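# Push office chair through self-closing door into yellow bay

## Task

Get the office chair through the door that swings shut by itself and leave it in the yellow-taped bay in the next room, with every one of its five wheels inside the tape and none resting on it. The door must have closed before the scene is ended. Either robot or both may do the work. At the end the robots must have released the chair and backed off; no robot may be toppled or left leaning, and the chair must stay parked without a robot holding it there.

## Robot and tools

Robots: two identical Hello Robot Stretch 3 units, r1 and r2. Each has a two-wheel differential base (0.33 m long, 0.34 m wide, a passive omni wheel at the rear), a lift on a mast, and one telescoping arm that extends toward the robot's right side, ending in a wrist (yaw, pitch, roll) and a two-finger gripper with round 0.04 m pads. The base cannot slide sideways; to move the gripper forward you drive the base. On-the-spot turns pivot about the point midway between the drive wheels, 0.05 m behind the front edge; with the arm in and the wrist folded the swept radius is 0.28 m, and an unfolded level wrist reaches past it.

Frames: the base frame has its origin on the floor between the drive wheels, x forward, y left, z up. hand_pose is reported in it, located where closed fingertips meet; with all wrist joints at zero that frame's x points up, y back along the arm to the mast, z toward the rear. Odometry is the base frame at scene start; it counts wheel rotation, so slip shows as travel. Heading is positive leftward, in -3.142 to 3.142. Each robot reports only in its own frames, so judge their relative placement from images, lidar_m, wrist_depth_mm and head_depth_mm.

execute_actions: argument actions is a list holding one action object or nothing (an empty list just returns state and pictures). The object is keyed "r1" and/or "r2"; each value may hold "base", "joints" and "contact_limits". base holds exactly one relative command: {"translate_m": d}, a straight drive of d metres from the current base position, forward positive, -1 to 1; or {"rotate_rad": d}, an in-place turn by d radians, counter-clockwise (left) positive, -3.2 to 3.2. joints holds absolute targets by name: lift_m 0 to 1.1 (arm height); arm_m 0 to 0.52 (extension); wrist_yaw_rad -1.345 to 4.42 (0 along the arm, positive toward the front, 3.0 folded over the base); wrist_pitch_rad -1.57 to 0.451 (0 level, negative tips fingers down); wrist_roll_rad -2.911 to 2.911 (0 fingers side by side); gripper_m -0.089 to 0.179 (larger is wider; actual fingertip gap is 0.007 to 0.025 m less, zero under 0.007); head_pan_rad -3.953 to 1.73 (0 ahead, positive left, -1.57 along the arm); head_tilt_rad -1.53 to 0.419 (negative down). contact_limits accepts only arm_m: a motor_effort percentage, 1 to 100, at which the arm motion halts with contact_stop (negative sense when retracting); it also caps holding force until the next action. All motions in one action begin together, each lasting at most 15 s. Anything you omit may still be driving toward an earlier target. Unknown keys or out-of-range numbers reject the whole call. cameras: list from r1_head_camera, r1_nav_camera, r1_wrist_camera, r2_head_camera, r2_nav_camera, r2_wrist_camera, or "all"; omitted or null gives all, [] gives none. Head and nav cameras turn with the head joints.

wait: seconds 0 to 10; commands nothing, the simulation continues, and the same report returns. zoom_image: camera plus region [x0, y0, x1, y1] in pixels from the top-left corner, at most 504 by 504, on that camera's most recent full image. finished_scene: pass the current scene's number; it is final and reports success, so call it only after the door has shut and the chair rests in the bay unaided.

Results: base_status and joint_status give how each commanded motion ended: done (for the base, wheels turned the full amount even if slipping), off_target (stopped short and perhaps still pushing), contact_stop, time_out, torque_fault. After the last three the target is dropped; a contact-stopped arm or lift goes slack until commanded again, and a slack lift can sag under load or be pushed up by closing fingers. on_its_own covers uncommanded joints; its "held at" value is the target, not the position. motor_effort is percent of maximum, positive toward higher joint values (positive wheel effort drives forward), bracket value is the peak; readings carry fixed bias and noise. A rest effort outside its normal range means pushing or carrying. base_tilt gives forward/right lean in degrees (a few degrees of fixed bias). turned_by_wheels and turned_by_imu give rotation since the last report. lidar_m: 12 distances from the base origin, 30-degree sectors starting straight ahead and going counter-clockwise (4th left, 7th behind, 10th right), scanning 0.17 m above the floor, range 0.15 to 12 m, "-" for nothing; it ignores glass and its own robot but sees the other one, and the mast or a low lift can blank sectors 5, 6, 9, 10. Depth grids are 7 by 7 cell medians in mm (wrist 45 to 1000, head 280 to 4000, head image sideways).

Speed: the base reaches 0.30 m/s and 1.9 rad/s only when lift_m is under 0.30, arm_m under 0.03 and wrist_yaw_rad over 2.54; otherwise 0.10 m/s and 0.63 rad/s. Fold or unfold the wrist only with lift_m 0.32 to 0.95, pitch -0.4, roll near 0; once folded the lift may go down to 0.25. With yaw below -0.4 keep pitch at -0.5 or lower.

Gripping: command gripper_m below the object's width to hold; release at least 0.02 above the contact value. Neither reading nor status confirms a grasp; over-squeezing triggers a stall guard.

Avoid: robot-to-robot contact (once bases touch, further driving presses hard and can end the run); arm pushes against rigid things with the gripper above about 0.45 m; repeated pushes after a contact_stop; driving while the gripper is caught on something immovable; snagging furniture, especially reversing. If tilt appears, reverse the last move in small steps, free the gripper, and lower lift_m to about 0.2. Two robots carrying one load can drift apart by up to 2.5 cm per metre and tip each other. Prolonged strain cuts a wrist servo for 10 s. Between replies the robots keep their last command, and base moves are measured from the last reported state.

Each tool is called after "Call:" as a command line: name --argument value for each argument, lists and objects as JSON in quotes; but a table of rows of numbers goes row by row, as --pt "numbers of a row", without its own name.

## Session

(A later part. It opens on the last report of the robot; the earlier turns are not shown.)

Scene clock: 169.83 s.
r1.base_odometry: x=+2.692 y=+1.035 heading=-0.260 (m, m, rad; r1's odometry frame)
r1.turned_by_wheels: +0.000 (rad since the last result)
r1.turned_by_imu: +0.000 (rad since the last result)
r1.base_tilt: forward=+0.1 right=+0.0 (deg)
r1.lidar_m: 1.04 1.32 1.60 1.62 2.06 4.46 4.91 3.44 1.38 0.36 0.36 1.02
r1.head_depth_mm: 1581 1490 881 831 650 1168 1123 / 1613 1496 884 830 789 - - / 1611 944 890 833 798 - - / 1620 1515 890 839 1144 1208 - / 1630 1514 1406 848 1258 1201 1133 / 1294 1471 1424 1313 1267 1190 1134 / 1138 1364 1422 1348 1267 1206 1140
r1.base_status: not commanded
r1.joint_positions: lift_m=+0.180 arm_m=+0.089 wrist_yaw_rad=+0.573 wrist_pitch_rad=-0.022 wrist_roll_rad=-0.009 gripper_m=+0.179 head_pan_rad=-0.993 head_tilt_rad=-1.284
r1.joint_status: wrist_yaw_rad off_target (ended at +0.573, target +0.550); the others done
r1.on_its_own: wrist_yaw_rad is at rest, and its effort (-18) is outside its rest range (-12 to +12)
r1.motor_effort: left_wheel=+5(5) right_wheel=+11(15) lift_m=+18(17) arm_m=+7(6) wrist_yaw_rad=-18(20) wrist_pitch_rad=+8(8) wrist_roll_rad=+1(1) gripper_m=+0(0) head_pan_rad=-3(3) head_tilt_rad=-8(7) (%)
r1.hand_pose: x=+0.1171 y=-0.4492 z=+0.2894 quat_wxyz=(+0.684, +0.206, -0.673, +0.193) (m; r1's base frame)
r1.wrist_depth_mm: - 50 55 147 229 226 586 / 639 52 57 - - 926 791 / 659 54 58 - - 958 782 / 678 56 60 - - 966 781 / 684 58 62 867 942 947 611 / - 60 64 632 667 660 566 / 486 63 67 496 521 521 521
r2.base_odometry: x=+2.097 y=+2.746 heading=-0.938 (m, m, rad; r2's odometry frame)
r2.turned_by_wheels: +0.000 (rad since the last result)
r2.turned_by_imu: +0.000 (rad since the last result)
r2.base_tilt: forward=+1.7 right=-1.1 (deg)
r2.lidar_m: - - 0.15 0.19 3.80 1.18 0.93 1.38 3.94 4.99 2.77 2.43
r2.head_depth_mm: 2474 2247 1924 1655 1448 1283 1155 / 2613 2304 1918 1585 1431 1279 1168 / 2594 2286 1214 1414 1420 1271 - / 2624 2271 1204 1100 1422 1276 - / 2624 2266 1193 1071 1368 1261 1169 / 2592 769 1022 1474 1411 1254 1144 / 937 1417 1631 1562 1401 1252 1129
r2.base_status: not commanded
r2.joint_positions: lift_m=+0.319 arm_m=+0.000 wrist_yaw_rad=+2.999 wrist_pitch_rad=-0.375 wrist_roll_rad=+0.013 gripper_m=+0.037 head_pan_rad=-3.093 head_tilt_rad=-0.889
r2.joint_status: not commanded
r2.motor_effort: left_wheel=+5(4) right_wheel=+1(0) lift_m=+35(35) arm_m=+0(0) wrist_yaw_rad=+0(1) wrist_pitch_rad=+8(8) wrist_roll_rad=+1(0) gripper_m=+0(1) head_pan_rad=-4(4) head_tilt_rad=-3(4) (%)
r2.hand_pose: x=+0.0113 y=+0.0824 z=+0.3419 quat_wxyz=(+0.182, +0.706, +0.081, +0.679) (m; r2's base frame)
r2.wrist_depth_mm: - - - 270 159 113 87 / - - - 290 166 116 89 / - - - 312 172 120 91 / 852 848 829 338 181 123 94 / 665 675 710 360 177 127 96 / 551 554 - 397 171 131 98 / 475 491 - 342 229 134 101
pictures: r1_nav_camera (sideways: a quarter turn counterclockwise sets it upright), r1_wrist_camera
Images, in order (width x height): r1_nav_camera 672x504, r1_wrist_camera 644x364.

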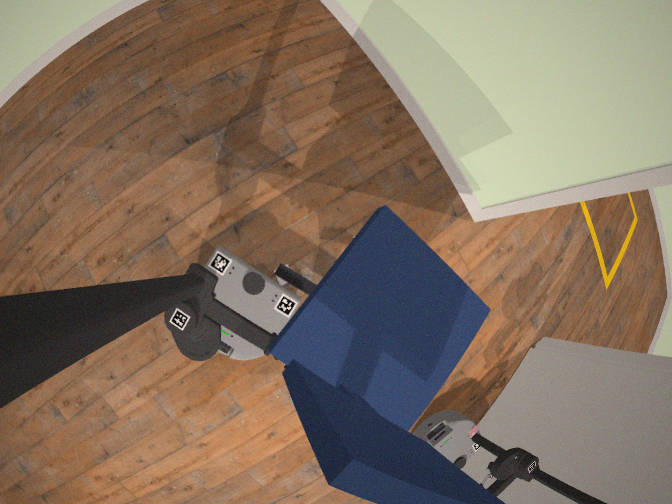

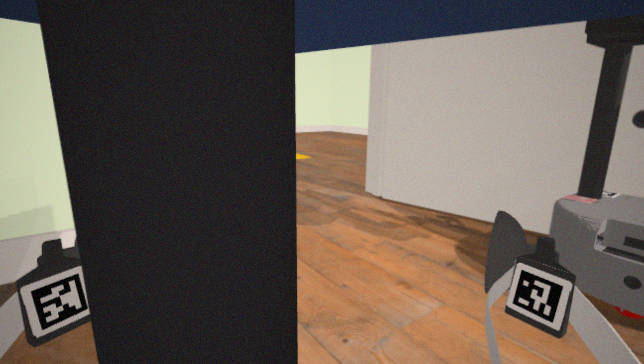

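Call:
execute_actions --actions '[{"r1":{"base":{"rotate_rad":-0.27},"joints":{"arm_m":0.17,"wrist_yaw_rad":1.5}}}]' --cameras '["r1_wrist_camera"]'

Call:
execute_actions --actions '[{"r1":{"joints":{"gripper_m":0.0}}}]' --cameras '["r1_wrist_camera"]'

Call:
execute_actions --actions '[{"r1":{"base":{"rotate_rad":-0.7},"joints":{"arm_m":0.11,"wrist_yaw_rad":1.57,"head_pan_rad":-0.3}}}]' --cameras '["r1_wrist_camera","r1_nav_camera","r2_nav_camera"]'

Scene clock: 171.83 s.
r1.base_odometry: x=+2.692 y=+1.035 heading=-0.530 (m, m, rad; r1's odometry frame)
r1.turned_by_wheels: -0.270 (rad since the last result)
r1.turned_by_imu: -0.273 (rad since the last result)
r1.base_tilt: forward=+0.1 right=+0.1 (deg)
r1.lidar_m: 1.02 1.12 1.61 1.60 1.74 2.69 4.82 4.00 3.21 1.24 0.36 1.03
r1.head_depth_mm: 1495 1456 886 588 481 1182 1121 / 1578 1500 886 838 775 - - / 1607 1507 887 837 796 - - / 1627 948 891 838 813 1200 - / 1614 1486 895 836 1251 1194 1132 / 1615 1516 911 843 1259 1196 1132 / 1636 1515 1435 1304 1265 1198 1139
r1.base_status: done
r1.joint_positions: lift_m=+0.180 arm_m=+0.170 wrist_yaw_rad=+1.498 wrist_pitch_rad=-0.022 wrist_roll_rad=-0.009 gripper_m=+0.179 head_pan_rad=-0.993 head_tilt_rad=-1.284
r1.joint_status: all done
r1.motor_effort: left_wheel=+4(13) right_wheel=-2(9) lift_m=+18(17) arm_m=+4(7) wrist_yaw_rad=+2(20) wrist_pitch_rad=+8(7) wrist_roll_rad=+1(1) gripper_m=+0(1) head_pan_rad=-3(4) head_tilt_rad=-7(8) (%)
r1.hand_pose: x=+0.2336 y=-0.3334 z=+0.2894 quat_wxyz=(+0.526, +0.485, -0.510, +0.478) (m; r1's base frame)
r1.wrist_depth_mm: 239 151 118 84 129 145 224 / 886 883 869 87 - - - / 941 917 905 91 - - - / 961 937 938 94 - - - / 970 919 869 98 955 - 960 / - 659 620 102 669 654 679 / 492 377 497 107 378 521 518
r2.base_odometry: x=+2.097 y=+2.746 heading=-0.938 (m, m, rad; r2's odometry frame)
r2.turned_by_wheels: +0.000 (rad since the last result)
r2.turned_by_imu: +0.000 (rad since the last result)
r2.base_tilt: forward=+1.9 right=-1.1 (deg)
r2.lidar_m: - - 0.15 0.19 3.81 1.18 0.93 1.40 3.92 4.97 2.78 2.43
r2.head_depth_mm: 2449 2243 1935 1653 1447 1277 1154 / 2587 2306 1926 1581 1433 1274 1171 / 2617 2295 1210 1417 1408 1274 - / 2620 2287 1206 1098 1425 1282 - / 2623 2250 1190 1071 1372 1261 1170 / 2570 766 1004 1444 1408 1253 1148 / 910 1451 1593 1564 1405 1250 1128
r2.base_status: not commanded
r2.joint_positions: lift_m=+0.319 arm_m=+0.000 wrist_yaw_rad=+2.999 wrist_pitch_rad=-0.375 wrist_roll_rad=+0.013 gripper_m=+0.037 head_pan_rad=-3.093 head_tilt_rad=-0.889
r2.joint_status: not commanded
r2.motor_effort: left_wheel=+4(4) right_wheel=+0(0) lift_m=+35(35) arm_m=+0(0) wrist_yaw_rad=+0(0) wrist_pitch_rad=+8(8) wrist_roll_rad=+0(1) gripper_m=+0(1) head_pan_rad=-4(4) head_tilt_rad=-3(4) (%)
r2.hand_pose: x=+0.0113 y=+0.0824 z=+0.3419 quat_wxyz=(+0.182, +0.706, +0.081, +0.679) (m; r2's base frame)
r2.wrist_depth_mm: - - - 270 159 113 87 / - - - 289 166 116 89 / - - - 313 173 120 91 / 837 844 816 338 180 123 94 / 674 678 711 354 177 127 96 / 552 559 - 394 171 132 98 / 474 493 - 339 228 134 101
pictures: r1_wrist_camera
Images, in order (width x height): r1_wrist_camera 644x364.

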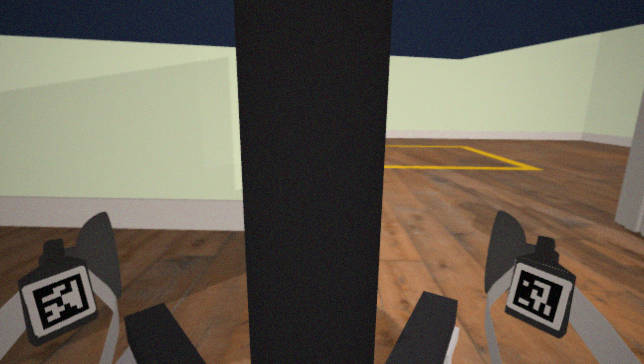

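Scene clock: 174.10 s.
r1.base_odometry: x=+2.692 y=+1.035 heading=-0.531 (m, m, rad; r1's odometry frame)
r1.turned_by_wheels: +0.000 (rad since the last result)
r1.turned_by_imu: -0.001 (rad since the last result)
r1.base_tilt: forward=+0.1 right=+0.0 (deg)
r1.lidar_m: 1.03 1.12 1.61 1.60 1.74 2.69 4.81 4.01 3.20 1.24 0.36 1.03
r1.head_depth_mm: 1516 1466 885 563 475 1180 1125 / 1582 1513 885 834 775 - - / 1613 1503 888 836 795 - - / 1601 949 887 839 812 1210 - / 1639 962 892 839 1241 1192 1136 / 1633 1519 904 842 1250 1197 1131 / 1627 1525 1423 1303 1262 1204 1141
r1.base_status: not commanded
r1.joint_positions: lift_m=+0.180 arm_m=+0.170 wrist_yaw_rad=+1.494 wrist_pitch_rad=-0.023 wrist_roll_rad=-0.009 gripper_m=+0.001 head_pan_rad=-0.993 head_tilt_rad=-1.284
r1.joint_status: all done
r1.motor_effort: left_wheel=-1(4) right_wheel=+10(10) lift_m=+17(17) arm_m=+2(3) wrist_yaw_rad=+5(7) wrist_pitch_rad=+8(8) wrist_roll_rad=+1(1) gripper_m=-24(100) head_pan_rad=-3(3) head_tilt_rad=-8(8) (%)
r1.hand_pose: x=+0.2335 y=-0.3343 z=+0.2891 quat_wxyz=(+0.527, +0.484, -0.511, +0.477) (m; r1's base frame)
r1.wrist_depth_mm: 240 153 100 87 147 147 227 / 875 868 875 90 - - - / 905 916 894 94 - - - / 975 933 930 97 - - - / 922 927 108 101 - 961 962 / 647 652 111 105 - 668 680 / 512 376 485 109 378 523 522
r2.base_odometry: x=+2.097 y=+2.746 heading=-0.938 (m, m, rad; r2's odometry frame)
r2.turned_by_wheels: +0.000 (rad since the last result)
r2.turned_by_imu: +0.000 (rad since the last result)
r2.base_tilt: forward=+1.8 right=-1.1 (deg)
r2.lidar_m: - - 0.15 0.19 3.79 1.19 0.93 1.40 3.94 4.99 2.76 2.44
r2.head_depth_mm: 2480 2255 1932 1660 1443 1285 1154 / 2592 2305 1917 1583 1429 1280 1166 / 2587 2283 1208 1415 1419 1271 - / 2625 2266 1205 1101 1424 1286 - / 2618 2247 1196 1069 1375 1262 1169 / 2597 766 921 1436 1411 1256 1144 / 2488 1450 1596 1563 1401 1246 1128
r2.base_status: not commanded
r2.joint_positions: lift_m=+0.319 arm_m=+0.000 wrist_yaw_rad=+2.999 wrist_pitch_rad=-0.375 wrist_roll_rad=+0.013 gripper_m=+0.037 head_pan_rad=-3.093 head_tilt_rad=-0.889
r2.joint_status: not commanded
r2.motor_effort: left_wheel=+4(3) right_wheel=+0(0) lift_m=+35(35) arm_m=+0(0) wrist_yaw_rad=+1(1) wrist_pitch_rad=+8(8) wrist_roll_rad=+0(0) gripper_m=-1(0) head_pan_rad=-4(4) head_tilt_rad=-4(5) (%)
r2.hand_pose: x=+0.0113 y=+0.0824 z=+0.3419 quat_wxyz=(+0.182, +0.706, +0.081, +0.679) (m; r2's base frame)
r2.wrist_depth_mm: - - - 269 159 113 87 / - - - 289 166 116 89 / - - - 313 173 120 92 / 832 848 813 339 181 123 93 / 675 680 715 360 178 127 96 / 555 560 - 396 171 131 98 / 474 489 - 343 228 134 101
pictures: r1_wrist_camera
Images, in order (width x height): r1_wrist_camera 644x364.

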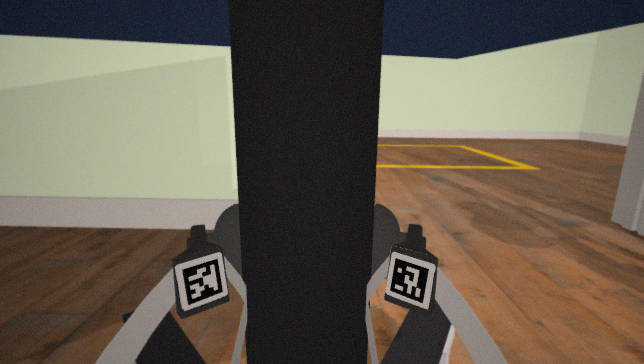

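Scene clock: 176.17 s.
r1.base_odometry: x=+2.692 y=+1.035 heading=-1.230 (m, m, rad; r1's odometry frame)
r1.turned_by_wheels: -0.700 (rad since the last result)
r1.turned_by_imu: -0.702 (rad since the last result)
r1.base_tilt: forward=+0.1 right=+0.1 (deg)
r1.lidar_m: 1.06 1.02 1.05 1.41 1.61 1.65 2.22 4.82 4.66 3.33 0.31 1.24
r1.head_depth_mm: 1504 1448 882 834 787 747 1123 / 1570 1499 886 833 789 751 1112 / 1611 1496 886 835 788 - - / 1607 1507 1411 835 810 1120 - / 1623 1520 1420 848 1259 1211 - / 1625 1522 1420 1343 1261 1196 1142 / 1636 1512 1419 1340 1262 1206 1141
r1.base_status: done
r1.joint_positions: lift_m=+0.180 arm_m=+0.110 wrist_yaw_rad=+1.553 wrist_pitch_rad=-0.023 wrist_roll_rad=-0.009 gripper_m=+0.001 head_pan_rad=-0.307 head_tilt_rad=-1.286
r1.joint_status: all done
r1.on_its_own: wrist_yaw_rad is at rest, and its effort (+14) is outside its rest range (-12 to +12)
r1.motor_effort: left_wheel=+7(46) right_wheel=-6(35) lift_m=+18(18) arm_m=-7(9) wrist_yaw_rad=+14(28) wrist_pitch_rad=+8(10) wrist_roll_rad=+1(1) gripper_m=-21(24) head_pan_rad=+3(33) head_tilt_rad=-7(8) (%)
r1.hand_pose: x=+0.2342 y=-0.2600 z=+0.2889 quat_wxyz=(+0.513, +0.499, -0.496, +0.492) (m; r1's base frame)
r1.wrist_depth_mm: 777 152 120 95 147 146 226 / 826 - - 98 - 960 834 / 848 - - 102 - 994 876 / 864 - - 106 - 887 871 / 848 931 458 110 - 736 647 / 655 658 120 114 678 677 659 / 510 374 493 119 395 520 523
r2.base_odometry: x=+2.097 y=+2.746 heading=-0.938 (m, m, rad; r2's odometry frame)
r2.turned_by_wheels: +0.000 (rad since the last result)
r2.turned_by_imu: +0.000 (rad since the last result)
r2.base_tilt: forward=+1.9 right=-1.1 (deg)
r2.lidar_m: - - 0.15 0.19 3.84 1.18 0.92 0.93 3.96 4.98 2.77 2.44
r2.head_depth_mm: 2482 2235 1925 1658 1443 1280 1154 / 2601 2301 1917 1640 1442 1281 1165 / 2607 2293 1898 1638 1430 1269 - / 2625 2267 1264 1536 1418 1280 - / 2615 2251 1194 1067 1371 1261 1169 / 2542 1491 1189 1067 1408 1255 1149 / 2565 2093 1179 1077 1353 1245 1130
r2.base_status: not commanded
r2.joint_positions: lift_m=+0.319 arm_m=+0.000 wrist_yaw_rad=+2.999 wrist_pitch_rad=-0.375 wrist_roll_rad=+0.013 gripper_m=+0.037 head_pan_rad=-3.093 head_tilt_rad=-0.889
r2.joint_status: not commanded
r2.motor_effort: left_wheel=+4(4) right_wheel=+0(0) lift_m=+35(35) arm_m=+0(0) wrist_yaw_rad=+0(1) wrist_pitch_rad=+8(8) wrist_roll_rad=+0(0) gripper_m=+0(1) head_pan_rad=-4(4) head_tilt_rad=-3(3) (%)
r2.hand_pose: x=+0.0113 y=+0.0824 z=+0.3419 quat_wxyz=(+0.182, +0.706, +0.081, +0.679) (m; r2's base frame)
r2.wrist_depth_mm: - - - 269 159 112 87 / - - - 291 166 116 89 / - - - 312 172 119 91 / 839 849 822 338 181 123 93 / 671 671 709 356 178 127 96 / 554 558 - 399 171 132 98 / 478 493 - 342 228 134 101
pictures: r1_nav_camera (sideways: a quarter turn counterclockwise sets it upright), r1_wrist_camera, r2_nav_camera (sideways: a quarter turn counterclockwise sets it upright)
Images, in order (width x height): r1_nav_camera 672x504, r1_wrist_camera 644x364, r2_nav_camera 672x504.

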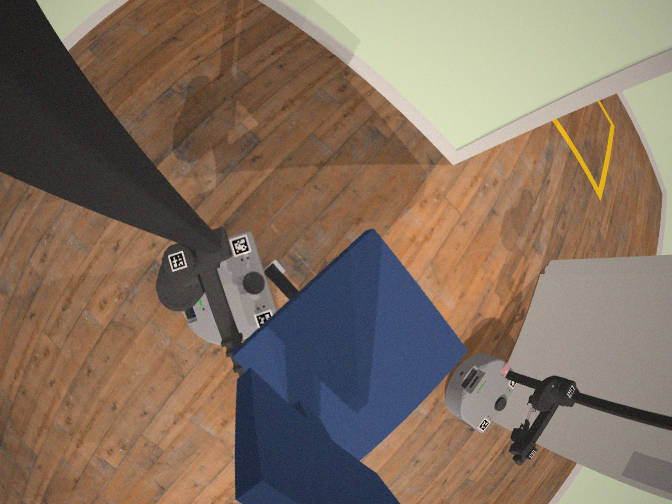

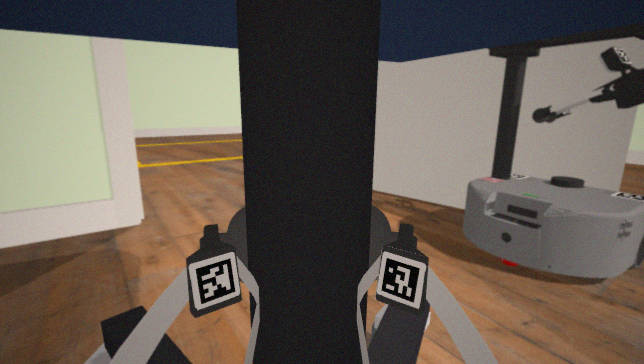

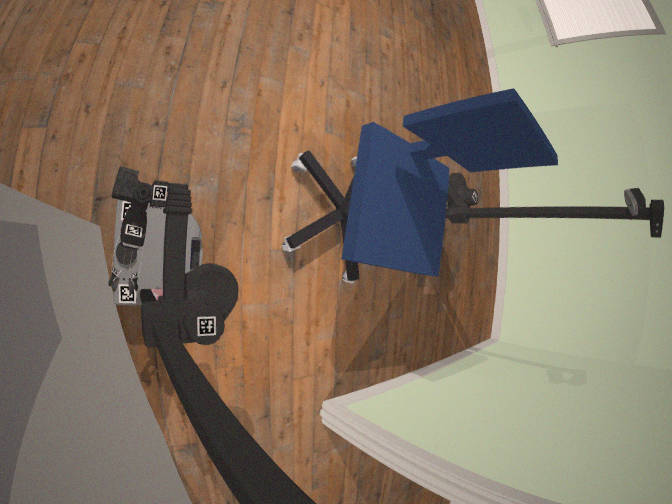

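Call:
execute_actions --actions '[{"r1":{"base":{"rotate_rad":-0.08},"joints":{"arm_m":0.09}}}]' --cameras '[]'

Call:
execute_actions --actions '[{"r1":{"base":{"translate_m":1},"joints":{"head_pan_rad":0}}}]' --cameras '["r1_nav_camera"]'

Call:
execute_actions --actions '[{"r1":{"base":{"rotate_rad":0.58}}}]' --cameras '["r1_nav_camera","r2_nav_camera"]'

Scene clock: 177.40 s.
r1.base_odometry: x=+2.692 y=+1.035 heading=-1.310 (m, m, rad; r1's odometry frame)
r1.turned_by_wheels: -0.080 (rad since the last result)
r1.turned_by_imu: -0.080 (rad since the last result)
r1.base_tilt: forward=+0.1 right=+0.2 (deg)
r1.lidar_m: 1.54 1.02 1.04 1.32 1.60 1.62 2.07 4.47 4.89 3.44 0.30 1.23
r1.head_depth_mm: 1382 1383 882 830 789 738 1122 / 1566 1478 883 834 785 745 1104 / 1594 1508 887 834 787 760 - / 1626 1509 1415 836 810 1115 - / 1622 1516 1428 847 1252 1212 - / 1638 1516 1416 1335 1262 1195 1147 / 1633 1511 1427 1341 1263 1197 1139
r1.base_status: done
r1.joint_positions: lift_m=+0.180 arm_m=+0.091 wrist_yaw_rad=+1.526 wrist_pitch_rad=-0.023 wrist_roll_rad=-0.009 gripper_m=+0.001 head_pan_rad=-0.307 head_tilt_rad=-1.286
r1.joint_status: all done
r1.on_its_own: wrist_yaw_rad is at rest, and its effort (+36) is outside its rest range (-12 to +12)
r1.motor_effort: left_wheel=-1(26) right_wheel=+0(23) lift_m=+18(18) arm_m=-10(10) wrist_yaw_rad=+36(35) wrist_pitch_rad=+8(8) wrist_roll_rad=+1(1) gripper_m=-24(25) head_pan_rad=+2(3) head_tilt_rad=-7(7) (%)
r1.hand_pose: x=+0.2340 y=-0.2472 z=+0.2889 quat_wxyz=(+0.519, +0.493, -0.503, +0.485) (m; r1's base frame)
r1.wrist_depth_mm: 513 152 133 95 130 146 225 / 832 - - 99 - 949 785 / 842 - - 102 - 973 - / 871 - - 106 - 890 - / 853 911 929 110 843 735 878 / 647 664 125 115 414 676 669 / 509 374 516 120 398 521 519
r2.base_odometry: x=+2.097 y=+2.746 heading=-0.938 (m, m, rad; r2's odometry frame)
r2.turned_by_wheels: +0.000 (rad since the last result)
r2.turned_by_imu: +0.000 (rad since the last result)
r2.base_tilt: forward=+1.7 right=-1.1 (deg)
r2.lidar_m: - - 0.15 0.19 3.81 1.18 0.93 0.93 3.94 4.99 2.76 2.43
r2.head_depth_mm: 2484 2249 1934 1657 1448 1283 1153 / 2612 2317 1926 1649 1433 1277 1167 / 2629 2286 1909 1645 1431 1270 - / 2623 2273 1295 1560 1419 1281 - / 2620 2254 1199 1066 1370 1259 1167 / 2528 1494 1191 1062 1405 1252 1145 / 2584 1509 1179 1081 1372 1252 1125
r2.base_status: not commanded
r2.joint_positions: lift_m=+0.319 arm_m=+0.000 wrist_yaw_rad=+2.999 wrist_pitch_rad=-0.375 wrist_roll_rad=+0.013 gripper_m=+0.037 head_pan_rad=-3.093 head_tilt_rad=-0.889
r2.joint_status: not commanded
r2.motor_effort: left_wheel=+4(4) right_wheel=+0(0) lift_m=+35(35) arm_m=+0(0) wrist_yaw_rad=+0(1) wrist_pitch_rad=+8(8) wrist_roll_rad=+1(0) gripper_m=+1(0) head_pan_rad=-4(4) head_tilt_rad=-3(4) (%)
r2.hand_pose: x=+0.0113 y=+0.0824 z=+0.3419 quat_wxyz=(+0.182, +0.706, +0.081, +0.679) (m; r2's base frame)
r2.wrist_depth_mm: - - - 270 159 113 87 / - - - 290 165 116 89 / - - - 311 173 119 91 / 844 843 818 337 181 123 94 / 669 671 720 357 178 127 96 / 556 560 - 395 171 131 98 / 474 495 - 339 229 134 101
pictures: none
No camera images: the call's "cameras" was empty. Leave "cameras" out to get every camera's image.

Scene clock: 189.57 s.
r1.base_odometry: x=+2.949 y=+0.069 heading=-1.310 (m, m, rad; r1's odometry frame)
r1.turned_by_wheels: +0.000 (rad since the last result)
r1.turned_by_imu: -0.178 (rad since the last result)
r1.base_tilt: forward=+0.1 right=+0.1 (deg)
r1.lidar_m: 0.75 3.18 3.19 0.32 0.46 2.17 2.50 4.26 5.43 0.71 0.30 0.64
r1.head_depth_mm: 769 897 879 830 789 744 465 / 1616 1094 1188 835 789 747 725 / 1611 1499 1413 830 790 760 - / 1619 1504 1423 847 1246 1193 - / 1614 1514 1410 1336 1260 1204 - / 1618 1518 1419 1339 1265 1192 - / 1636 1516 1425 1348 1259 1100 1155
r1.base_status: translate_m off_target (by the wheels' count: +0.9998 of +1.0000)
r1.joint_positions: lift_m=+0.180 arm_m=+0.089 wrist_yaw_rad=+1.496 wrist_pitch_rad=-0.031 wrist_roll_rad=-0.009 gripper_m=+0.001 head_pan_rad=-0.006 head_tilt_rad=-1.286
r1.joint_status: all done
r1.on_its_own: wrist_yaw_rad is held at +1.470, not at your +1.570, by its stall guard, which is still easing; left_wheel is at rest, and its effort (+27) is outside its rest range (-18 to +18); right_wheel is at rest, and its effort (+22) is outside its rest range (-18 to +18)
r1.motor_effort: left_wheel=+27(57) right_wheel=+22(37) lift_m=+19(18) arm_m=+7(10) wrist_yaw_rad=-22(82) wrist_pitch_rad=+11(11) wrist_roll_rad=+1(1) gripper_m=-24(30) head_pan_rad=+2(24) head_tilt_rad=-6(7) (%)
r1.hand_pose: x=+0.2333 y=-0.2534 z=+0.2869 quat_wxyz=(+0.528, +0.487, -0.508, +0.475) (m; r1's base frame)
r1.wrist_depth_mm: - 162 99 93 158 241 321 / - - 104 97 417 377 341 / - - 111 100 433 387 351 / - - - 104 447 400 360 / 897 907 112 108 455 411 371 / 647 642 116 113 461 424 381 / 503 370 464 118 372 438 393
r2.base_odometry: x=+2.097 y=+2.746 heading=-0.938 (m, m, rad; r2's odometry frame)
r2.turned_by_wheels: +0.000 (rad since the last result)
r2.turned_by_imu: +0.001 (rad since the last result)
r2.base_tilt: forward=+1.9 right=-1.1 (deg)
r2.lidar_m: - - 0.15 0.19 0.59 0.83 2.82 2.94 3.93 4.98 2.77 2.41
r2.head_depth_mm: 2462 2232 1931 1216 716 680 1056 / 2611 2314 1920 1644 1331 1219 1065 / 2626 2279 1914 1634 1435 1269 - / 2645 2275 1896 1620 1424 1282 - / 2605 2261 1890 1628 1413 1262 1172 / 2593 2239 1866 1600 1411 1254 1146 / 2581 2210 1859 1601 1402 1248 1131
r2.base_status: not commanded
r2.joint_positions: lift_m=+0.319 arm_m=+0.000 wrist_yaw_rad=+2.999 wrist_pitch_rad=-0.375 wrist_roll_rad=+0.013 gripper_m=+0.037 head_pan_rad=-3.093 head_tilt_rad=-0.889
r2.joint_status: not commanded
r2.motor_effort: left_wheel=+1(4) right_wheel=+1(0) lift_m=+35(35) arm_m=+0(0) wrist_yaw_rad=+1(0) wrist_pitch_rad=+8(8) wrist_roll_rad=+0(0) gripper_m=+0(1) head_pan_rad=-4(4) head_tilt_rad=-4(3) (%)
r2.hand_pose: x=+0.0113 y=+0.0824 z=+0.3419 quat_wxyz=(+0.182, +0.706, +0.081, +0.679) (m; r2's base frame)
r2.wrist_depth_mm: 284 - 550 273 162 115 89 / 492 - - 293 169 118 91 / 507 - - 315 175 122 93 / 587 637 678 343 184 125 95 / 545 627 685 362 181 129 98 / 546 522 - 402 174 134 100 / 470 387 - 346 233 136 103
pictures: r1_nav_camera (sideways: a quarter turn counterclockwise sets it upright)
Images, in order (width x height): r1_nav_camera 672x504.

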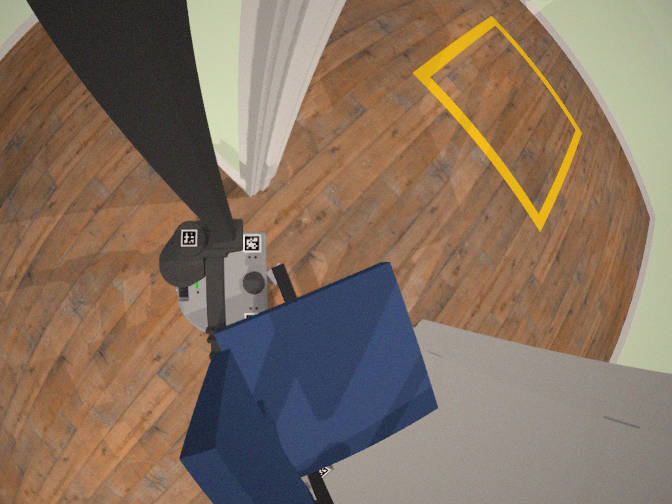

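Scene clock: 191.60 s.
r1.base_odometry: x=+2.949 y=+0.069 heading=-0.731 (m, m, rad; r1's odometry frame)
r1.turned_by_wheels: +0.579 (rad since the last result)
r1.turned_by_imu: +0.440 (rad since the last result)
r1.base_tilt: forward=+0.1 right=+0.1 (deg)
r1.lidar_m: 3.23 3.21 0.32 0.43 2.16 2.36 3.71 5.60 0.84 0.69 0.30 0.72
r1.head_depth_mm: 1614 1500 882 832 792 413 1108 / 1612 1497 884 834 286 509 1108 / 1611 1504 1414 835 288 543 - / 1612 1505 1414 1334 319 1210 - / 1620 1503 1419 302 1233 1208 - / 1633 1522 1419 1326 1252 1195 - / 1625 1527 1415 1339 970 1203 1149
r1.base_status: done
r1.joint_positions: lift_m=+0.180 arm_m=+0.090 wrist_yaw_rad=+1.491 wrist_pitch_rad=-0.031 wrist_roll_rad=-0.009 gripper_m=+0.004 head_pan_rad=-0.006 head_tilt_rad=-1.286
r1.joint_status: not commanded
r1.on_its_own: wrist_yaw_rad is held at +1.511, not at your +1.570, by its stall guard, which is not easing now; left_wheel is at rest, and its effort (-19) is outside its rest range (-18 to +18); wrist_yaw_rad is at rest, and its effort (+17) is outside its rest range (-12 to +12)
r1.motor_effort: left_wheel=-19(30) right_wheel=+11(38) lift_m=+19(18) arm_m=+1(7) wrist_yaw_rad=+17(22) wrist_pitch_rad=+11(12) wrist_roll_rad=+0(1) gripper_m=-20(23) head_pan_rad=+2(3) head_tilt_rad=-5(7) (%)
r1.hand_pose: x=+0.2332 y=-0.2551 z=+0.2869 quat_wxyz=(+0.529, +0.486, -0.509, +0.474) (m; r1's base frame)
r1.wrist_depth_mm: - 253 126 94 156 155 235 / - - - 97 - 374 313 / - - - 101 - 380 316 / - - - 105 557 389 324 / 900 910 786 109 547 395 329 / 642 641 120 114 555 408 336 / 509 484 352 119 491 395 339
r2.base_odometry: x=+2.097 y=+2.746 heading=-0.938 (m, m, rad; r2's odometry frame)
r2.turned_by_wheels: +0.000 (rad since the last result)
r2.turned_by_imu: +0.000 (rad since the last result)
r2.base_tilt: forward=+1.9 right=-1.1 (deg)
r2.lidar_m: - - 0.15 0.19 3.78 0.83 2.81 2.93 3.93 5.00 2.76 2.43
r2.head_depth_mm: 2466 2262 1948 1162 1020 1232 1154 / 2631 2302 1914 1600 1290 1267 1167 / 2622 2292 1908 1634 1430 1274 - / 2629 2274 1903 1624 1421 1283 - / 2619 2249 1879 1623 1414 1261 1166 / 2610 2245 1869 1603 1406 1255 1144 / 2571 2231 1854 1598 1399 1248 1123
r2.base_status: not commanded
r2.joint_positions: lift_m=+0.319 arm_m=+0.000 wrist_yaw_rad=+2.999 wrist_pitch_rad=-0.375 wrist_roll_rad=+0.013 gripper_m=+0.037 head_pan_rad=-3.093 head_tilt_rad=-0.889
r2.joint_status: not commanded
r2.motor_effort: left_wheel=+5(12) right_wheel=+0(1) lift_m=+35(36) arm_m=+0(0) wrist_yaw_rad=+0(1) wrist_pitch_rad=+8(8) wrist_roll_rad=+0(1) gripper_m=-1(0) head_pan_rad=-4(5) head_tilt_rad=-5(4) (%)
r2.hand_pose: x=+0.0113 y=+0.0824 z=+0.3419 quat_wxyz=(+0.182, +0.706, +0.081, +0.679) (m; r2's base frame)
r2.wrist_depth_mm: 489 - 529 270 159 113 87 / 574 - - 290 166 116 89 / - - - 311 173 120 92 / 682 647 803 340 181 123 94 / 640 643 720 356 177 128 96 / 560 538 - 395 172 131 98 / 477 494 - 340 228 134 101
pictures: r1_nav_camera (sideways: a quarter turn counterclockwise sets it upright), r2_nav_camera (sideways: a quarter turn counterclockwise sets it upright)
Images, in order (width x height): r1_nav_camera 672x504, r2_nav_camera 672x504.

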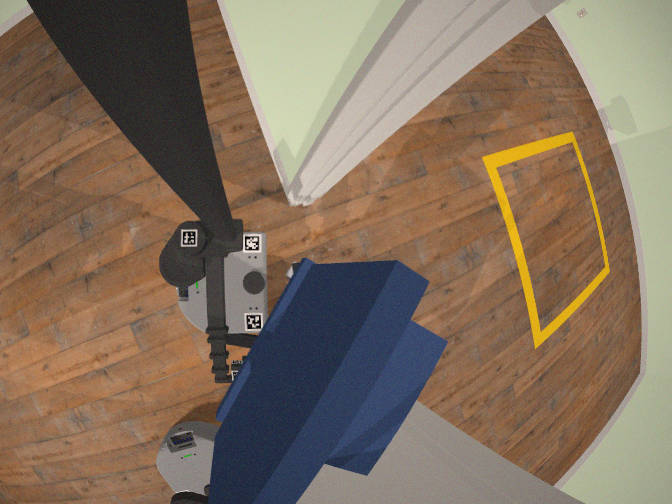

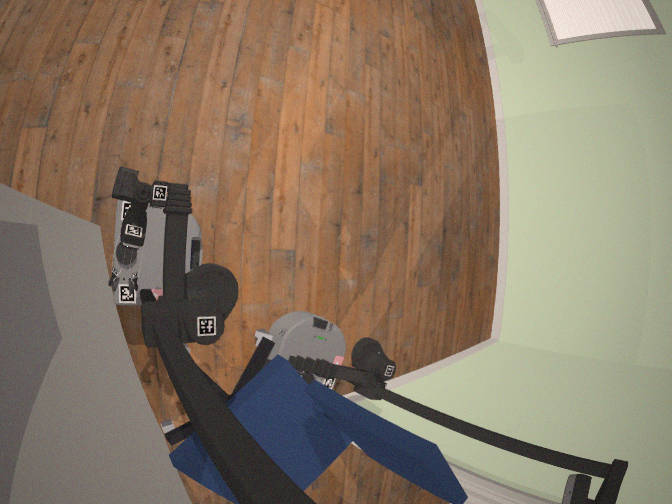

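Heading ≈ -0.38.

Call:
execute_actions --actions '[{"r1":{"base":{"rotate_rad":0.4}}}]' --cameras '["r1_nav_camera"]'

Call:
execute_actions --actions '[{"r1":{"base":{"translate_m":0.7},"joints":{"head_tilt_rad":-0.9}}}]' --cameras '["r1_nav_camera","r1_head_camera"]'

Scene clock: 193.40 s.
r1.base_odometry: x=+2.949 y=+0.069 heading=-0.332 (m, m, rad; r1's odometry frame)
r1.turned_by_wheels: +0.399 (rad since the last result)
r1.turned_by_imu: +0.396 (rad since the last result)
r1.base_tilt: forward=+0.1 right=+0.0 (deg)
r1.lidar_m: 3.19 0.32 0.35 1.08 2.26 3.15 5.59 3.64 0.72 0.66 0.30 3.32
r1.head_depth_mm: 1605 1505 882 832 285 394 1102 / 1590 1502 890 834 285 505 1109 / 1607 1501 1416 835 301 759 - / 1624 1505 1419 301 499 1210 - / 1621 1513 1421 309 1245 1218 - / 1624 1506 1413 849 1243 1210 - / 1619 1514 619 710 1248 1202 1154
r1.base_status: done
r1.joint_positions: lift_m=+0.180 arm_m=+0.090 wrist_yaw_rad=+1.492 wrist_pitch_rad=-0.030 wrist_roll_rad=-0.009 gripper_m=+0.004 head_pan_rad=-0.006 head_tilt_rad=-1.286
r1.joint_status: not commanded
r1.on_its_own: wrist_yaw_rad is held at +1.511, not at your +1.570, by its stall guard, which is not easing now; wrist_yaw_rad is at rest, and its effort (+15) is outside its rest range (-12 to +12)
r1.motor_effort: left_wheel=-17(43) right_wheel=+7(44) lift_m=+18(18) arm_m=-4(4) wrist_yaw_rad=+15(60) wrist_pitch_rad=+11(12) wrist_roll_rad=+1(0) gripper_m=-20(26) head_pan_rad=+2(2) head_tilt_rad=-6(6) (%)
r1.hand_pose: x=+0.2332 y=-0.2554 z=+0.2871 quat_wxyz=(+0.529, +0.486, -0.509, +0.474) (m; r1's base frame)
r1.wrist_depth_mm: - 161 125 94 154 153 206 / - - - 98 - - - / - - - 101 - - - / - - - 105 - - - / 890 909 780 110 - 937 941 / 647 650 121 114 660 658 667 / 507 503 352 119 490 490 518
r2.base_odometry: x=+2.097 y=+2.746 heading=-0.938 (m, m, rad; r2's odometry frame)
r2.turned_by_wheels: +0.000 (rad since the last result)
r2.turned_by_imu: +0.000 (rad since the last result)
r2.base_tilt: forward=+1.8 right=-1.0 (deg)
r2.lidar_m: - - 0.15 0.19 3.82 0.83 2.82 2.93 3.94 5.00 2.76 2.44
r2.head_depth_mm: 2481 2240 1940 1133 1250 1245 1157 / 2618 2285 1927 1577 1281 1269 1166 / 2619 2280 1914 1635 1430 1275 - / 2613 2278 1893 1622 1421 1282 - / 2634 2251 1877 1610 1417 1255 1166 / 2586 2240 1872 1612 1406 1255 1149 / 2597 2205 1855 1599 1400 1249 1130
r2.base_status: not commanded
r2.joint_positions: lift_m=+0.319 arm_m=+0.000 wrist_yaw_rad=+2.999 wrist_pitch_rad=-0.375 wrist_roll_rad=+0.013 gripper_m=+0.037 head_pan_rad=-3.093 head_tilt_rad=-0.889
r2.joint_status: not commanded
r2.motor_effort: left_wheel=+5(6) right_wheel=+0(0) lift_m=+35(35) arm_m=+0(0) wrist_yaw_rad=+0(0) wrist_pitch_rad=+8(8) wrist_roll_rad=+0(1) gripper_m=+0(1) head_pan_rad=-4(4) head_tilt_rad=-4(4) (%)
r2.hand_pose: x=+0.0113 y=+0.0824 z=+0.3419 quat_wxyz=(+0.182, +0.706, +0.081, +0.679) (m; r2's base frame)
r2.wrist_depth_mm: 616 - 678 270 159 113 87 / 651 - - 289 165 116 89 / - 801 - 313 173 120 92 / 700 766 829 337 181 123 94 / 645 679 711 357 178 127 96 / 556 559 - 399 171 131 98 / 473 493 - 339 229 134 101
pictures: r1_nav_camera (sideways: a quarter turn counterclockwise sets it upright)
Images, in order (width x height): r1_nav_camera 672x504.

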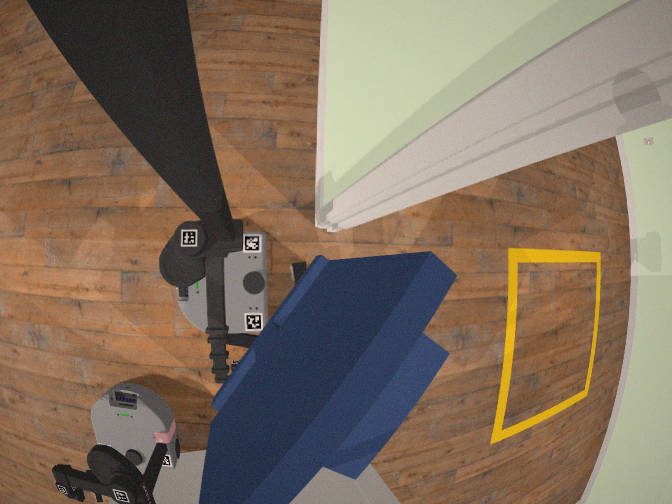

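Scene clock: 201.37 s.
r1.base_odometry: x=+3.611 y=-0.159 heading=-0.332 (m, m, rad; r1's odometry frame)
r1.turned_by_wheels: +0.000 (rad since the last result)
r1.turned_by_imu: +0.000 (rad since the last result)
r1.base_tilt: forward=+0.1 right=+0.0 (deg)
r1.lidar_m: 2.50 2.61 2.21 1.19 0.46 0.37 6.30 0.94 0.76 1.42 0.26 0.26
r1.head_depth_mm: 2297 2380 1968 1655 1433 806 725 / 2313 2391 1967 1665 1435 808 725 / 2288 2375 1978 1671 1452 813 725 / 2328 2386 1962 1672 1456 1269 728 / 2328 2419 1964 1675 1461 1286 1146 / 2312 2414 1995 1678 1454 1289 1171 / 2328 2419 1972 1683 1462 1288 1185
r1.base_status: done
r1.joint_positions: lift_m=+0.180 arm_m=+0.090 wrist_yaw_rad=+1.741 wrist_pitch_rad=-0.030 wrist_roll_rad=-0.009 gripper_m=+0.004 head_pan_rad=-0.006 head_tilt_rad=-0.902
r1.joint_status: all done
r1.on_its_own: wrist_yaw_rad is held at +1.736, not at your +1.570, by its stall guard, which is not easing now
r1.motor_effort: left_wheel=-4(13) right_wheel=+6(21) lift_m=+18(18) arm_m=+0(5) wrist_yaw_rad=-4(36) wrist_pitch_rad=+11(11) wrist_roll_rad=+1(0) gripper_m=-20(22) head_pan_rad=+2(2) head_tilt_rad=+1(28) (%)
r1.hand_pose: x=+0.2304 y=-0.1918 z=+0.2870 quat_wxyz=(+0.466, +0.545, -0.445, +0.536) (m; r1's base frame)
r1.wrist_depth_mm: - 162 108 94 157 154 237 / - - - 97 - - - / - - - 101 - - - / - - - 105 - - - / 901 902 119 109 - 953 937 / 648 650 118 114 681 659 666 / 499 502 341 119 512 468 510
r2.base_odometry: x=+2.097 y=+2.746 heading=-0.938 (m, m, rad; r2's odometry frame)
r2.turned_by_wheels: +0.000 (rad since the last result)
r2.turned_by_imu: +0.001 (rad since the last result)
r2.base_tilt: forward=+1.9 right=-1.1 (deg)
r2.lidar_m: - - 0.15 0.19 1.40 1.18 2.82 2.93 3.93 4.99 2.76 2.44
r2.head_depth_mm: 2513 2232 1936 1653 1441 1281 1153 / 2606 2300 1921 1635 1438 1274 1169 / 2628 2294 1908 1630 1428 1274 - / 2629 2279 1894 1616 1425 1280 - / 2654 2263 1899 1615 1418 1261 1168 / 2601 2252 1877 1611 1410 1251 1147 / 2555 2230 1859 1594 1399 1252 1129
r2.base_status: not commanded
r2.joint_positions: lift_m=+0.319 arm_m=+0.000 wrist_yaw_rad=+2.999 wrist_pitch_rad=-0.375 wrist_roll_rad=+0.013 gripper_m=+0.037 head_pan_rad=-3.093 head_tilt_rad=-0.889
r2.joint_status: not commanded
r2.motor_effort: left_wheel=+6(6) right_wheel=+0(0) lift_m=+35(35) arm_m=+0(0) wrist_yaw_rad=+0(0) wrist_pitch_rad=+8(8) wrist_roll_rad=+0(0) gripper_m=+0(2) head_pan_rad=-4(4) head_tilt_rad=-3(3) (%)
r2.hand_pose: x=+0.0113 y=+0.0824 z=+0.3419 quat_wxyz=(+0.182, +0.706, +0.081, +0.679) (m; r2's base frame)
r2.wrist_depth_mm: - - - 268 159 113 87 / - - - 289 166 116 89 / 950 - - 311 173 120 91 / 852 853 822 339 181 123 93 / 668 682 709 357 178 128 96 / 551 557 - 396 171 131 98 / 476 489 - 339 228 134 101
pictures: r1_head_camera (sideways: a quarter turn clockwise sets it upright), r1_nav_camera (sideways: a quarter turn counterclockwise sets it upright)
Images, in order (width x height): r1_head_camera 896x504, r1_nav_camera 672x504.

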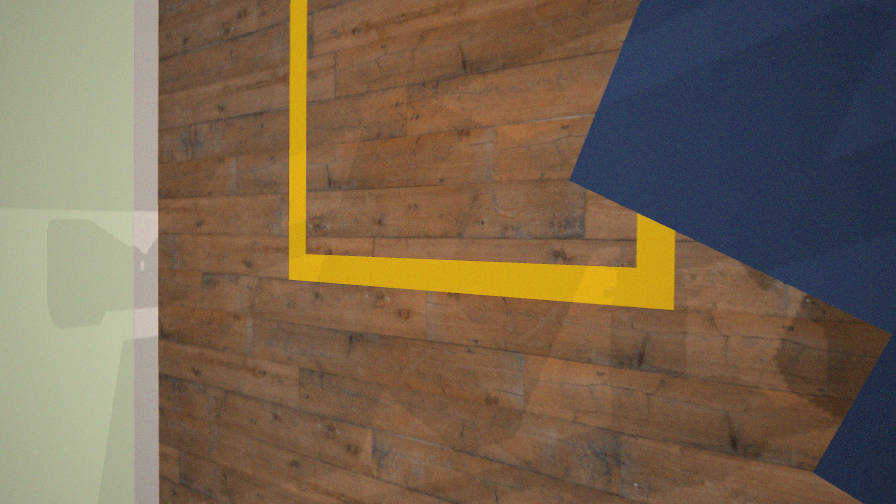

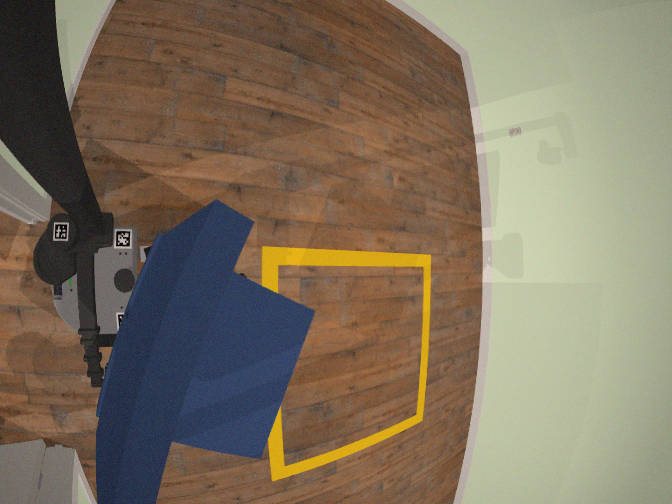

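Call:
execute_actions --actions '[{"r1":{"base":{"translate_m":0.92},"joints":{"arm_m":0.34,"wrist_yaw_rad":1.57,"head_pan_rad":-1,"head_tilt_rad":-1.2}},"r2":{"base":{"translate_m":-1}}}]' --cameras '["r1_nav_camera"]'

Call:
execute_actions --actions '[{"r1":{"joints":{"gripper_m":0.17}}}]' --cameras '[]'

Call:
execute_actions --actions '[{"r1":{"base":{"translate_m":-0.75},"joints":{"head_pan_rad":-0.5,"head_tilt_rad":-0.9}},"r2":{"base":{"translate_m":-0.3},"joints":{"head_pan_rad":0.5}}}]' --cameras '["r1_nav_camera","r1_wrist_camera","r2_nav_camera"]'

Scene clock: 212.73 s.
r1.base_odometry: x=+4.480 y=-0.459 heading=-0.332 (m, m, rad; r1's odometry frame)
r1.turned_by_wheels: +0.000 (rad since the last result)
r1.turned_by_imu: -0.003 (rad since the last result)
r1.base_tilt: forward=+0.1 right=+0.1 (deg)
r1.lidar_m: 1.58 1.65 2.19 2.12 1.74 1.29 1.25 1.39 1.81 2.65 0.56 1.63
r1.head_depth_mm: 1793 384 486 714 1264 1181 1110 / 1803 380 455 673 1267 1205 - / 1820 376 428 615 1253 1222 - / 1841 1631 467 706 1244 1209 - / 1821 1653 987 1360 1287 1201 1130 / 1827 1654 1525 1394 1284 1199 1120 / 1838 1659 1518 1396 1297 1198 1126
r1.base_status: done
r1.joint_positions: lift_m=+0.180 arm_m=+0.340 wrist_yaw_rad=+1.313 wrist_pitch_rad=-0.028 wrist_roll_rad=-0.009 gripper_m=+0.004 head_pan_rad=-0.993 head_tilt_rad=-1.186
r1.joint_status: wrist_yaw_rad off_target (ended at +1.313, target +1.570); the others done
r1.on_its_own: wrist_yaw_rad is held at +1.317, not at your +1.570, by its stall guard, which is not easing now
r1.motor_effort: left_wheel=-7(22) right_wheel=+6(25) lift_m=+18(18) arm_m=-1(13) wrist_yaw_rad=+3(84) wrist_pitch_rad=+10(11) wrist_roll_rad=+1(1) gripper_m=-21(29) head_pan_rad=-4(39) head_tilt_rad=-5(27) (%)
r1.hand_pose: x=+0.2257 y=-0.5502 z=+0.2877 quat_wxyz=(+0.569, +0.438, -0.551, +0.426) (m; r1's base frame)
r1.wrist_depth_mm: - 161 126 94 155 155 236 / - - - 98 - - - / - - - 101 - - - / - - - 106 - - - / 907 909 811 110 - 917 930 / 642 654 122 114 658 665 659 / 504 486 465 119 375 512 519
r2.base_odometry: x=+1.506 y=+3.553 heading=-0.938 (m, m, rad; r2's odometry frame)
r2.turned_by_wheels: +0.000 (rad since the last result)
r2.turned_by_imu: +0.000 (rad since the last result)
r2.base_tilt: forward=+1.8 right=-1.1 (deg)
r2.lidar_m: 2.91 1.09 0.78 0.74 0.78 1.04 1.84 1.90 2.56 5.00 4.23 3.01
r2.head_depth_mm: 1728 1987 1931 1652 1442 1282 1151 / 1731 1998 1919 1643 1434 1276 1166 / 1717 1991 1895 1626 1435 1273 - / 1723 1988 1879 1626 1419 1284 - / 1732 1998 1881 1615 1409 1265 1171 / 1726 2003 1865 1605 1404 1257 1147 / 1728 2002 1851 1587 1395 1250 1127
r2.base_status: done
r2.joint_positions: lift_m=+0.319 arm_m=+0.000 wrist_yaw_rad=+3.002 wrist_pitch_rad=-0.374 wrist_roll_rad=+0.013 gripper_m=+0.037 head_pan_rad=-3.094 head_tilt_rad=-0.892
r2.joint_status: not commanded
r2.motor_effort: left_wheel=+1(36) right_wheel=+1(10) lift_m=+35(35) arm_m=+0(0) wrist_yaw_rad=-2(12) wrist_pitch_rad=+8(8) wrist_roll_rad=+0(0) gripper_m=+0(4) head_pan_rad=-4(7) head_tilt_rad=-2(7) (%)
r2.hand_pose: x=+0.0107 y=+0.0826 z=+0.3422 quat_wxyz=(+0.180, +0.706, +0.082, +0.680) (m; r2's base frame)
r2.wrist_depth_mm: 646 - 693 714 751 765 799 / 694 - 751 765 809 841 869 / 747 765 804 830 898 921 954 / 788 799 844 867 877 896 892 / 675 677 710 726 704 702 711 / 557 554 - 580 584 572 577 / 477 495 - 515 475 490 488
pictures: r1_nav_camera (sideways: a quarter turn counterclockwise sets it upright)
Images, in order (width x height): r1_nav_camera 672x504.

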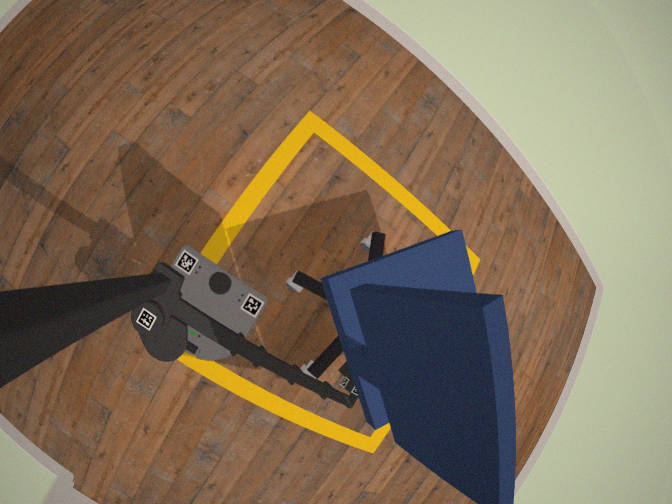

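Scene clock: 214.90 s.
r1.base_odometry: x=+4.481 y=-0.459 heading=-0.332 (m, m, rad; r1's odometry frame)
r1.turned_by_wheels: +0.000 (rad since the last result)
r1.turned_by_imu: +0.000 (rad since the last result)
r1.base_tilt: forward=+0.1 right=+0.1 (deg)
r1.lidar_m: 1.58 1.65 2.19 2.12 1.74 1.29 1.25 1.39 1.82 2.65 0.56 1.63
r1.head_depth_mm: 1807 384 484 713 1265 1172 1109 / 1801 379 454 672 1264 1214 - / 1812 376 429 617 1256 1215 - / 1816 1647 468 705 1248 1210 - / 1831 1656 988 1359 1286 1193 1132 / 1834 1654 1513 1392 1288 1196 1128 / 1824 1664 1520 1388 1291 1203 1112
r1.base_status: not commanded
r1.joint_positions: lift_m=+0.180 arm_m=+0.340 wrist_yaw_rad=+1.315 wrist_pitch_rad=-0.024 wrist_roll_rad=-0.009 gripper_m=+0.170 head_pan_rad=-0.993 head_tilt_rad=-1.186
r1.joint_status: all done
r1.on_its_own: wrist_yaw_rad is held at +1.317, not at your +1.570, by its stall guard, which is not easing now
r1.motor_effort: left_wheel=-3(7) right_wheel=+1(6) lift_m=+19(19) arm_m=-2(1) wrist_yaw_rad=+3(7) wrist_pitch_rad=+8(10) wrist_roll_rad=+1(1) gripper_m=+1(89) head_pan_rad=-3(3) head_tilt_rad=-5(6) (%)
r1.hand_pose: x=+0.2259 y=-0.5498 z=+0.2887 quat_wxyz=(+0.568, +0.437, -0.552, +0.427) (m; r1's base frame)
r1.wrist_depth_mm: - 156 122 94 150 150 230 / - - - 97 - - - / - - - 101 - - - / - - - 105 - - - / 954 929 852 109 935 - 946 / - 655 619 114 664 - 672 / 490 388 471 119 395 492 516
r2.base_odometry: x=+1.506 y=+3.553 heading=-0.938 (m, m, rad; r2's odometry frame)
r2.turned_by_wheels: +0.000 (rad since the last result)
r2.turned_by_imu: +0.000 (rad since the last result)
r2.base_tilt: forward=+1.8 right=-1.0 (deg)
r2.lidar_m: 2.90 1.09 0.79 0.74 0.78 1.05 1.84 1.90 2.56 5.01 4.19 3.02
r2.head_depth_mm: 1721 1991 1922 1646 1448 1279 1156 / 1724 1991 1901 1631 1435 1275 1167 / 1723 1991 1901 1636 1427 1270 - / 1739 2007 1889 1615 1422 1276 - / 1738 2005 1877 1608 1417 1258 1166 / 1735 1998 1870 1603 1404 1254 1148 / 1740 2003 1853 1596 1397 1247 1125
r2.base_status: not commanded
r2.joint_positions: lift_m=+0.319 arm_m=+0.000 wrist_yaw_rad=+3.002 wrist_pitch_rad=-0.374 wrist_roll_rad=+0.013 gripper_m=+0.037 head_pan_rad=-3.094 head_tilt_rad=-0.892
r2.joint_status: not commanded
r2.motor_effort: left_wheel=+0(0) right_wheel=+0(0) lift_m=+35(34) arm_m=+0(0) wrist_yaw_rad=-2(2) wrist_pitch_rad=+8(8) wrist_roll_rad=+1(0) gripper_m=+0(1) head_pan_rad=-4(4) head_tilt_rad=-4(2) (%)
r2.hand_pose: x=+0.0107 y=+0.0826 z=+0.3422 quat_wxyz=(+0.180, +0.706, +0.082, +0.680) (m; r2's base frame)
r2.wrist_depth_mm: 649 - 688 708 735 783 802 / 709 - 747 775 814 845 870 / 742 772 806 836 869 924 955 / 790 806 846 872 887 900 899 / 674 672 722 718 707 705 719 / 561 561 - 565 586 570 580 / 475 491 - 509 473 489 494
pictures: none
No camera images: the call's "cameras" was empty. Leave "cameras" out to get every camera's image.

Scene clock: 223.53 s.
r1.base_odometry: x=+3.771 y=-0.215 heading=-0.332 (m, m, rad; r1's odometry frame)
r1.turned_by_wheels: +0.000 (rad since the last result)
r1.turned_by_imu: +0.000 (rad since the last result)
r1.base_tilt: forward=+0.1 right=+0.1 (deg)
r1.lidar_m: 2.33 2.44 2.21 1.80 0.70 0.53 0.58 0.61 0.85 2.14 2.75 1.07
r1.head_depth_mm: 2746 2363 1958 1661 1441 1280 1142 / 764 847 1153 1592 1442 1277 1150 / 778 858 1013 1564 1419 1276 1146 / 790 879 1032 1548 1446 1281 1140 / 807 895 1061 1598 1449 1288 1149 / 809 916 1254 1676 1461 1280 1148 / 2051 2258 1979 1696 1450 1291 1154
r1.base_status: done
r1.joint_positions: lift_m=+0.180 arm_m=+0.340 wrist_yaw_rad=+1.315 wrist_pitch_rad=-0.024 wrist_roll_rad=-0.009 gripper_m=+0.170 head_pan_rad=-0.507 head_tilt_rad=-0.902
r1.joint_status: all done
r1.on_its_own: wrist_yaw_rad is held at +1.317, not at your +1.570, by its stall guard, which is not easing now
r1.motor_effort: left_wheel=-3(10) right_wheel=+3(5) lift_m=+19(18) arm_m=-2(2) wrist_yaw_rad=+2(2) wrist_pitch_rad=+8(8) wrist_roll_rad=+1(0) gripper_m=+0(0) head_pan_rad=+3(29) head_tilt_rad=+2(23) (%)
r1.hand_pose: x=+0.2259 y=-0.5497 z=+0.2888 quat_wxyz=(+0.567, +0.437, -0.552, +0.427) (m; r1's base frame)
r1.wrist_depth_mm: - 594 - - - - - / - 741 708 893 - - - / - - - - - - - / - - 958 - - - - / 958 801 837 846 936 - 957 / - 652 622 669 671 - 668 / 488 510 513 514 517 500 517
r2.base_odometry: x=+1.329 y=+3.795 heading=-0.938 (m, m, rad; r2's odometry frame)
r2.turned_by_wheels: +0.000 (rad since the last result)
r2.turned_by_imu: +0.001 (rad since the last result)
r2.base_tilt: forward=+1.9 right=-1.0 (deg)
r2.lidar_m: 3.10 1.08 0.78 0.74 0.77 1.03 1.54 1.59 2.15 5.01 4.65 3.34
r2.head_depth_mm: 2799 2326 1921 1652 1443 1280 1153 / 2662 2297 1910 1651 1436 1276 1148 / 2063 2209 1907 1633 1428 1270 1141 / 1649 1943 1890 1618 1421 1265 1138 / 1354 1568 1764 1609 1415 1255 1135 / 1175 1317 1490 1575 1410 1252 1134 / 1026 1132 1261 1417 1396 1247 1125
r2.base_status: done
r2.joint_positions: lift_m=+0.319 arm_m=+0.000 wrist_yaw_rad=+3.002 wrist_pitch_rad=-0.374 wrist_roll_rad=+0.013 gripper_m=+0.037 head_pan_rad=+0.493 head_tilt_rad=-0.892
r2.joint_status: all done
r2.motor_effort: left_wheel=+1(6) right_wheel=+0(4) lift_m=+35(35) arm_m=+0(0) wrist_yaw_rad=-2(2) wrist_pitch_rad=+8(7) wrist_roll_rad=+0(1) gripper_m=+0(1) head_pan_rad=+4(54) head_tilt_rad=-4(2) (%)
r2.hand_pose: x=+0.0107 y=+0.0826 z=+0.3422 quat_wxyz=(+0.180, +0.706, +0.082, +0.680) (m; r2's base frame)
r2.wrist_depth_mm: 641 - 694 713 735 761 794 / 699 - 750 771 801 835 870 / 741 769 800 836 886 896 963 / 776 807 838 879 880 901 908 / 667 674 714 705 710 696 707 / 556 552 - 566 580 575 581 / 475 492 - 516 475 493 489
pictures: r1_nav_camera (sideways: a quarter turn counterclockwise sets it upright), r1_wrist_camera, r2_nav_camera (sideways: a quarter turn counterclockwise sets it upright)
Images, in order (width x height): r1_nav_camera 672x504, r1_wrist_camera 644x364, r2_nav_camera 672x504.

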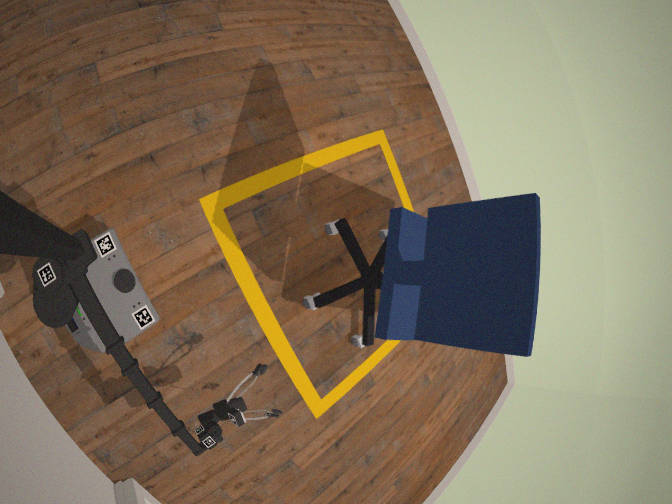

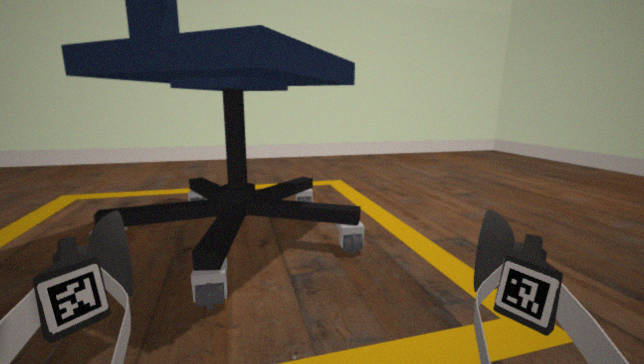

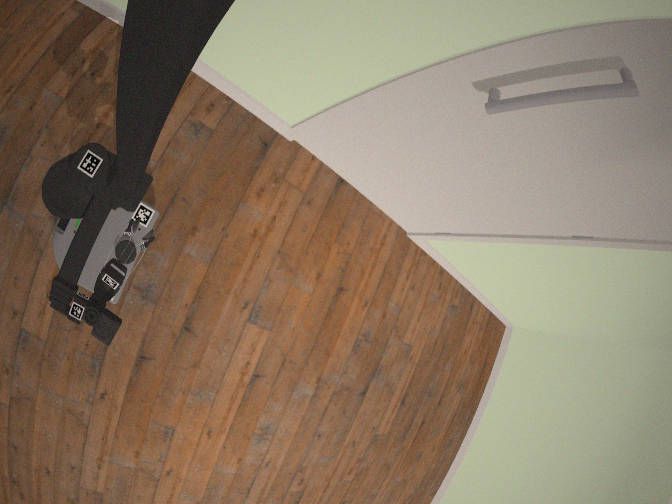

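Inside.

Call:
finished_scene --scene 1

The scene is finished: the task was done.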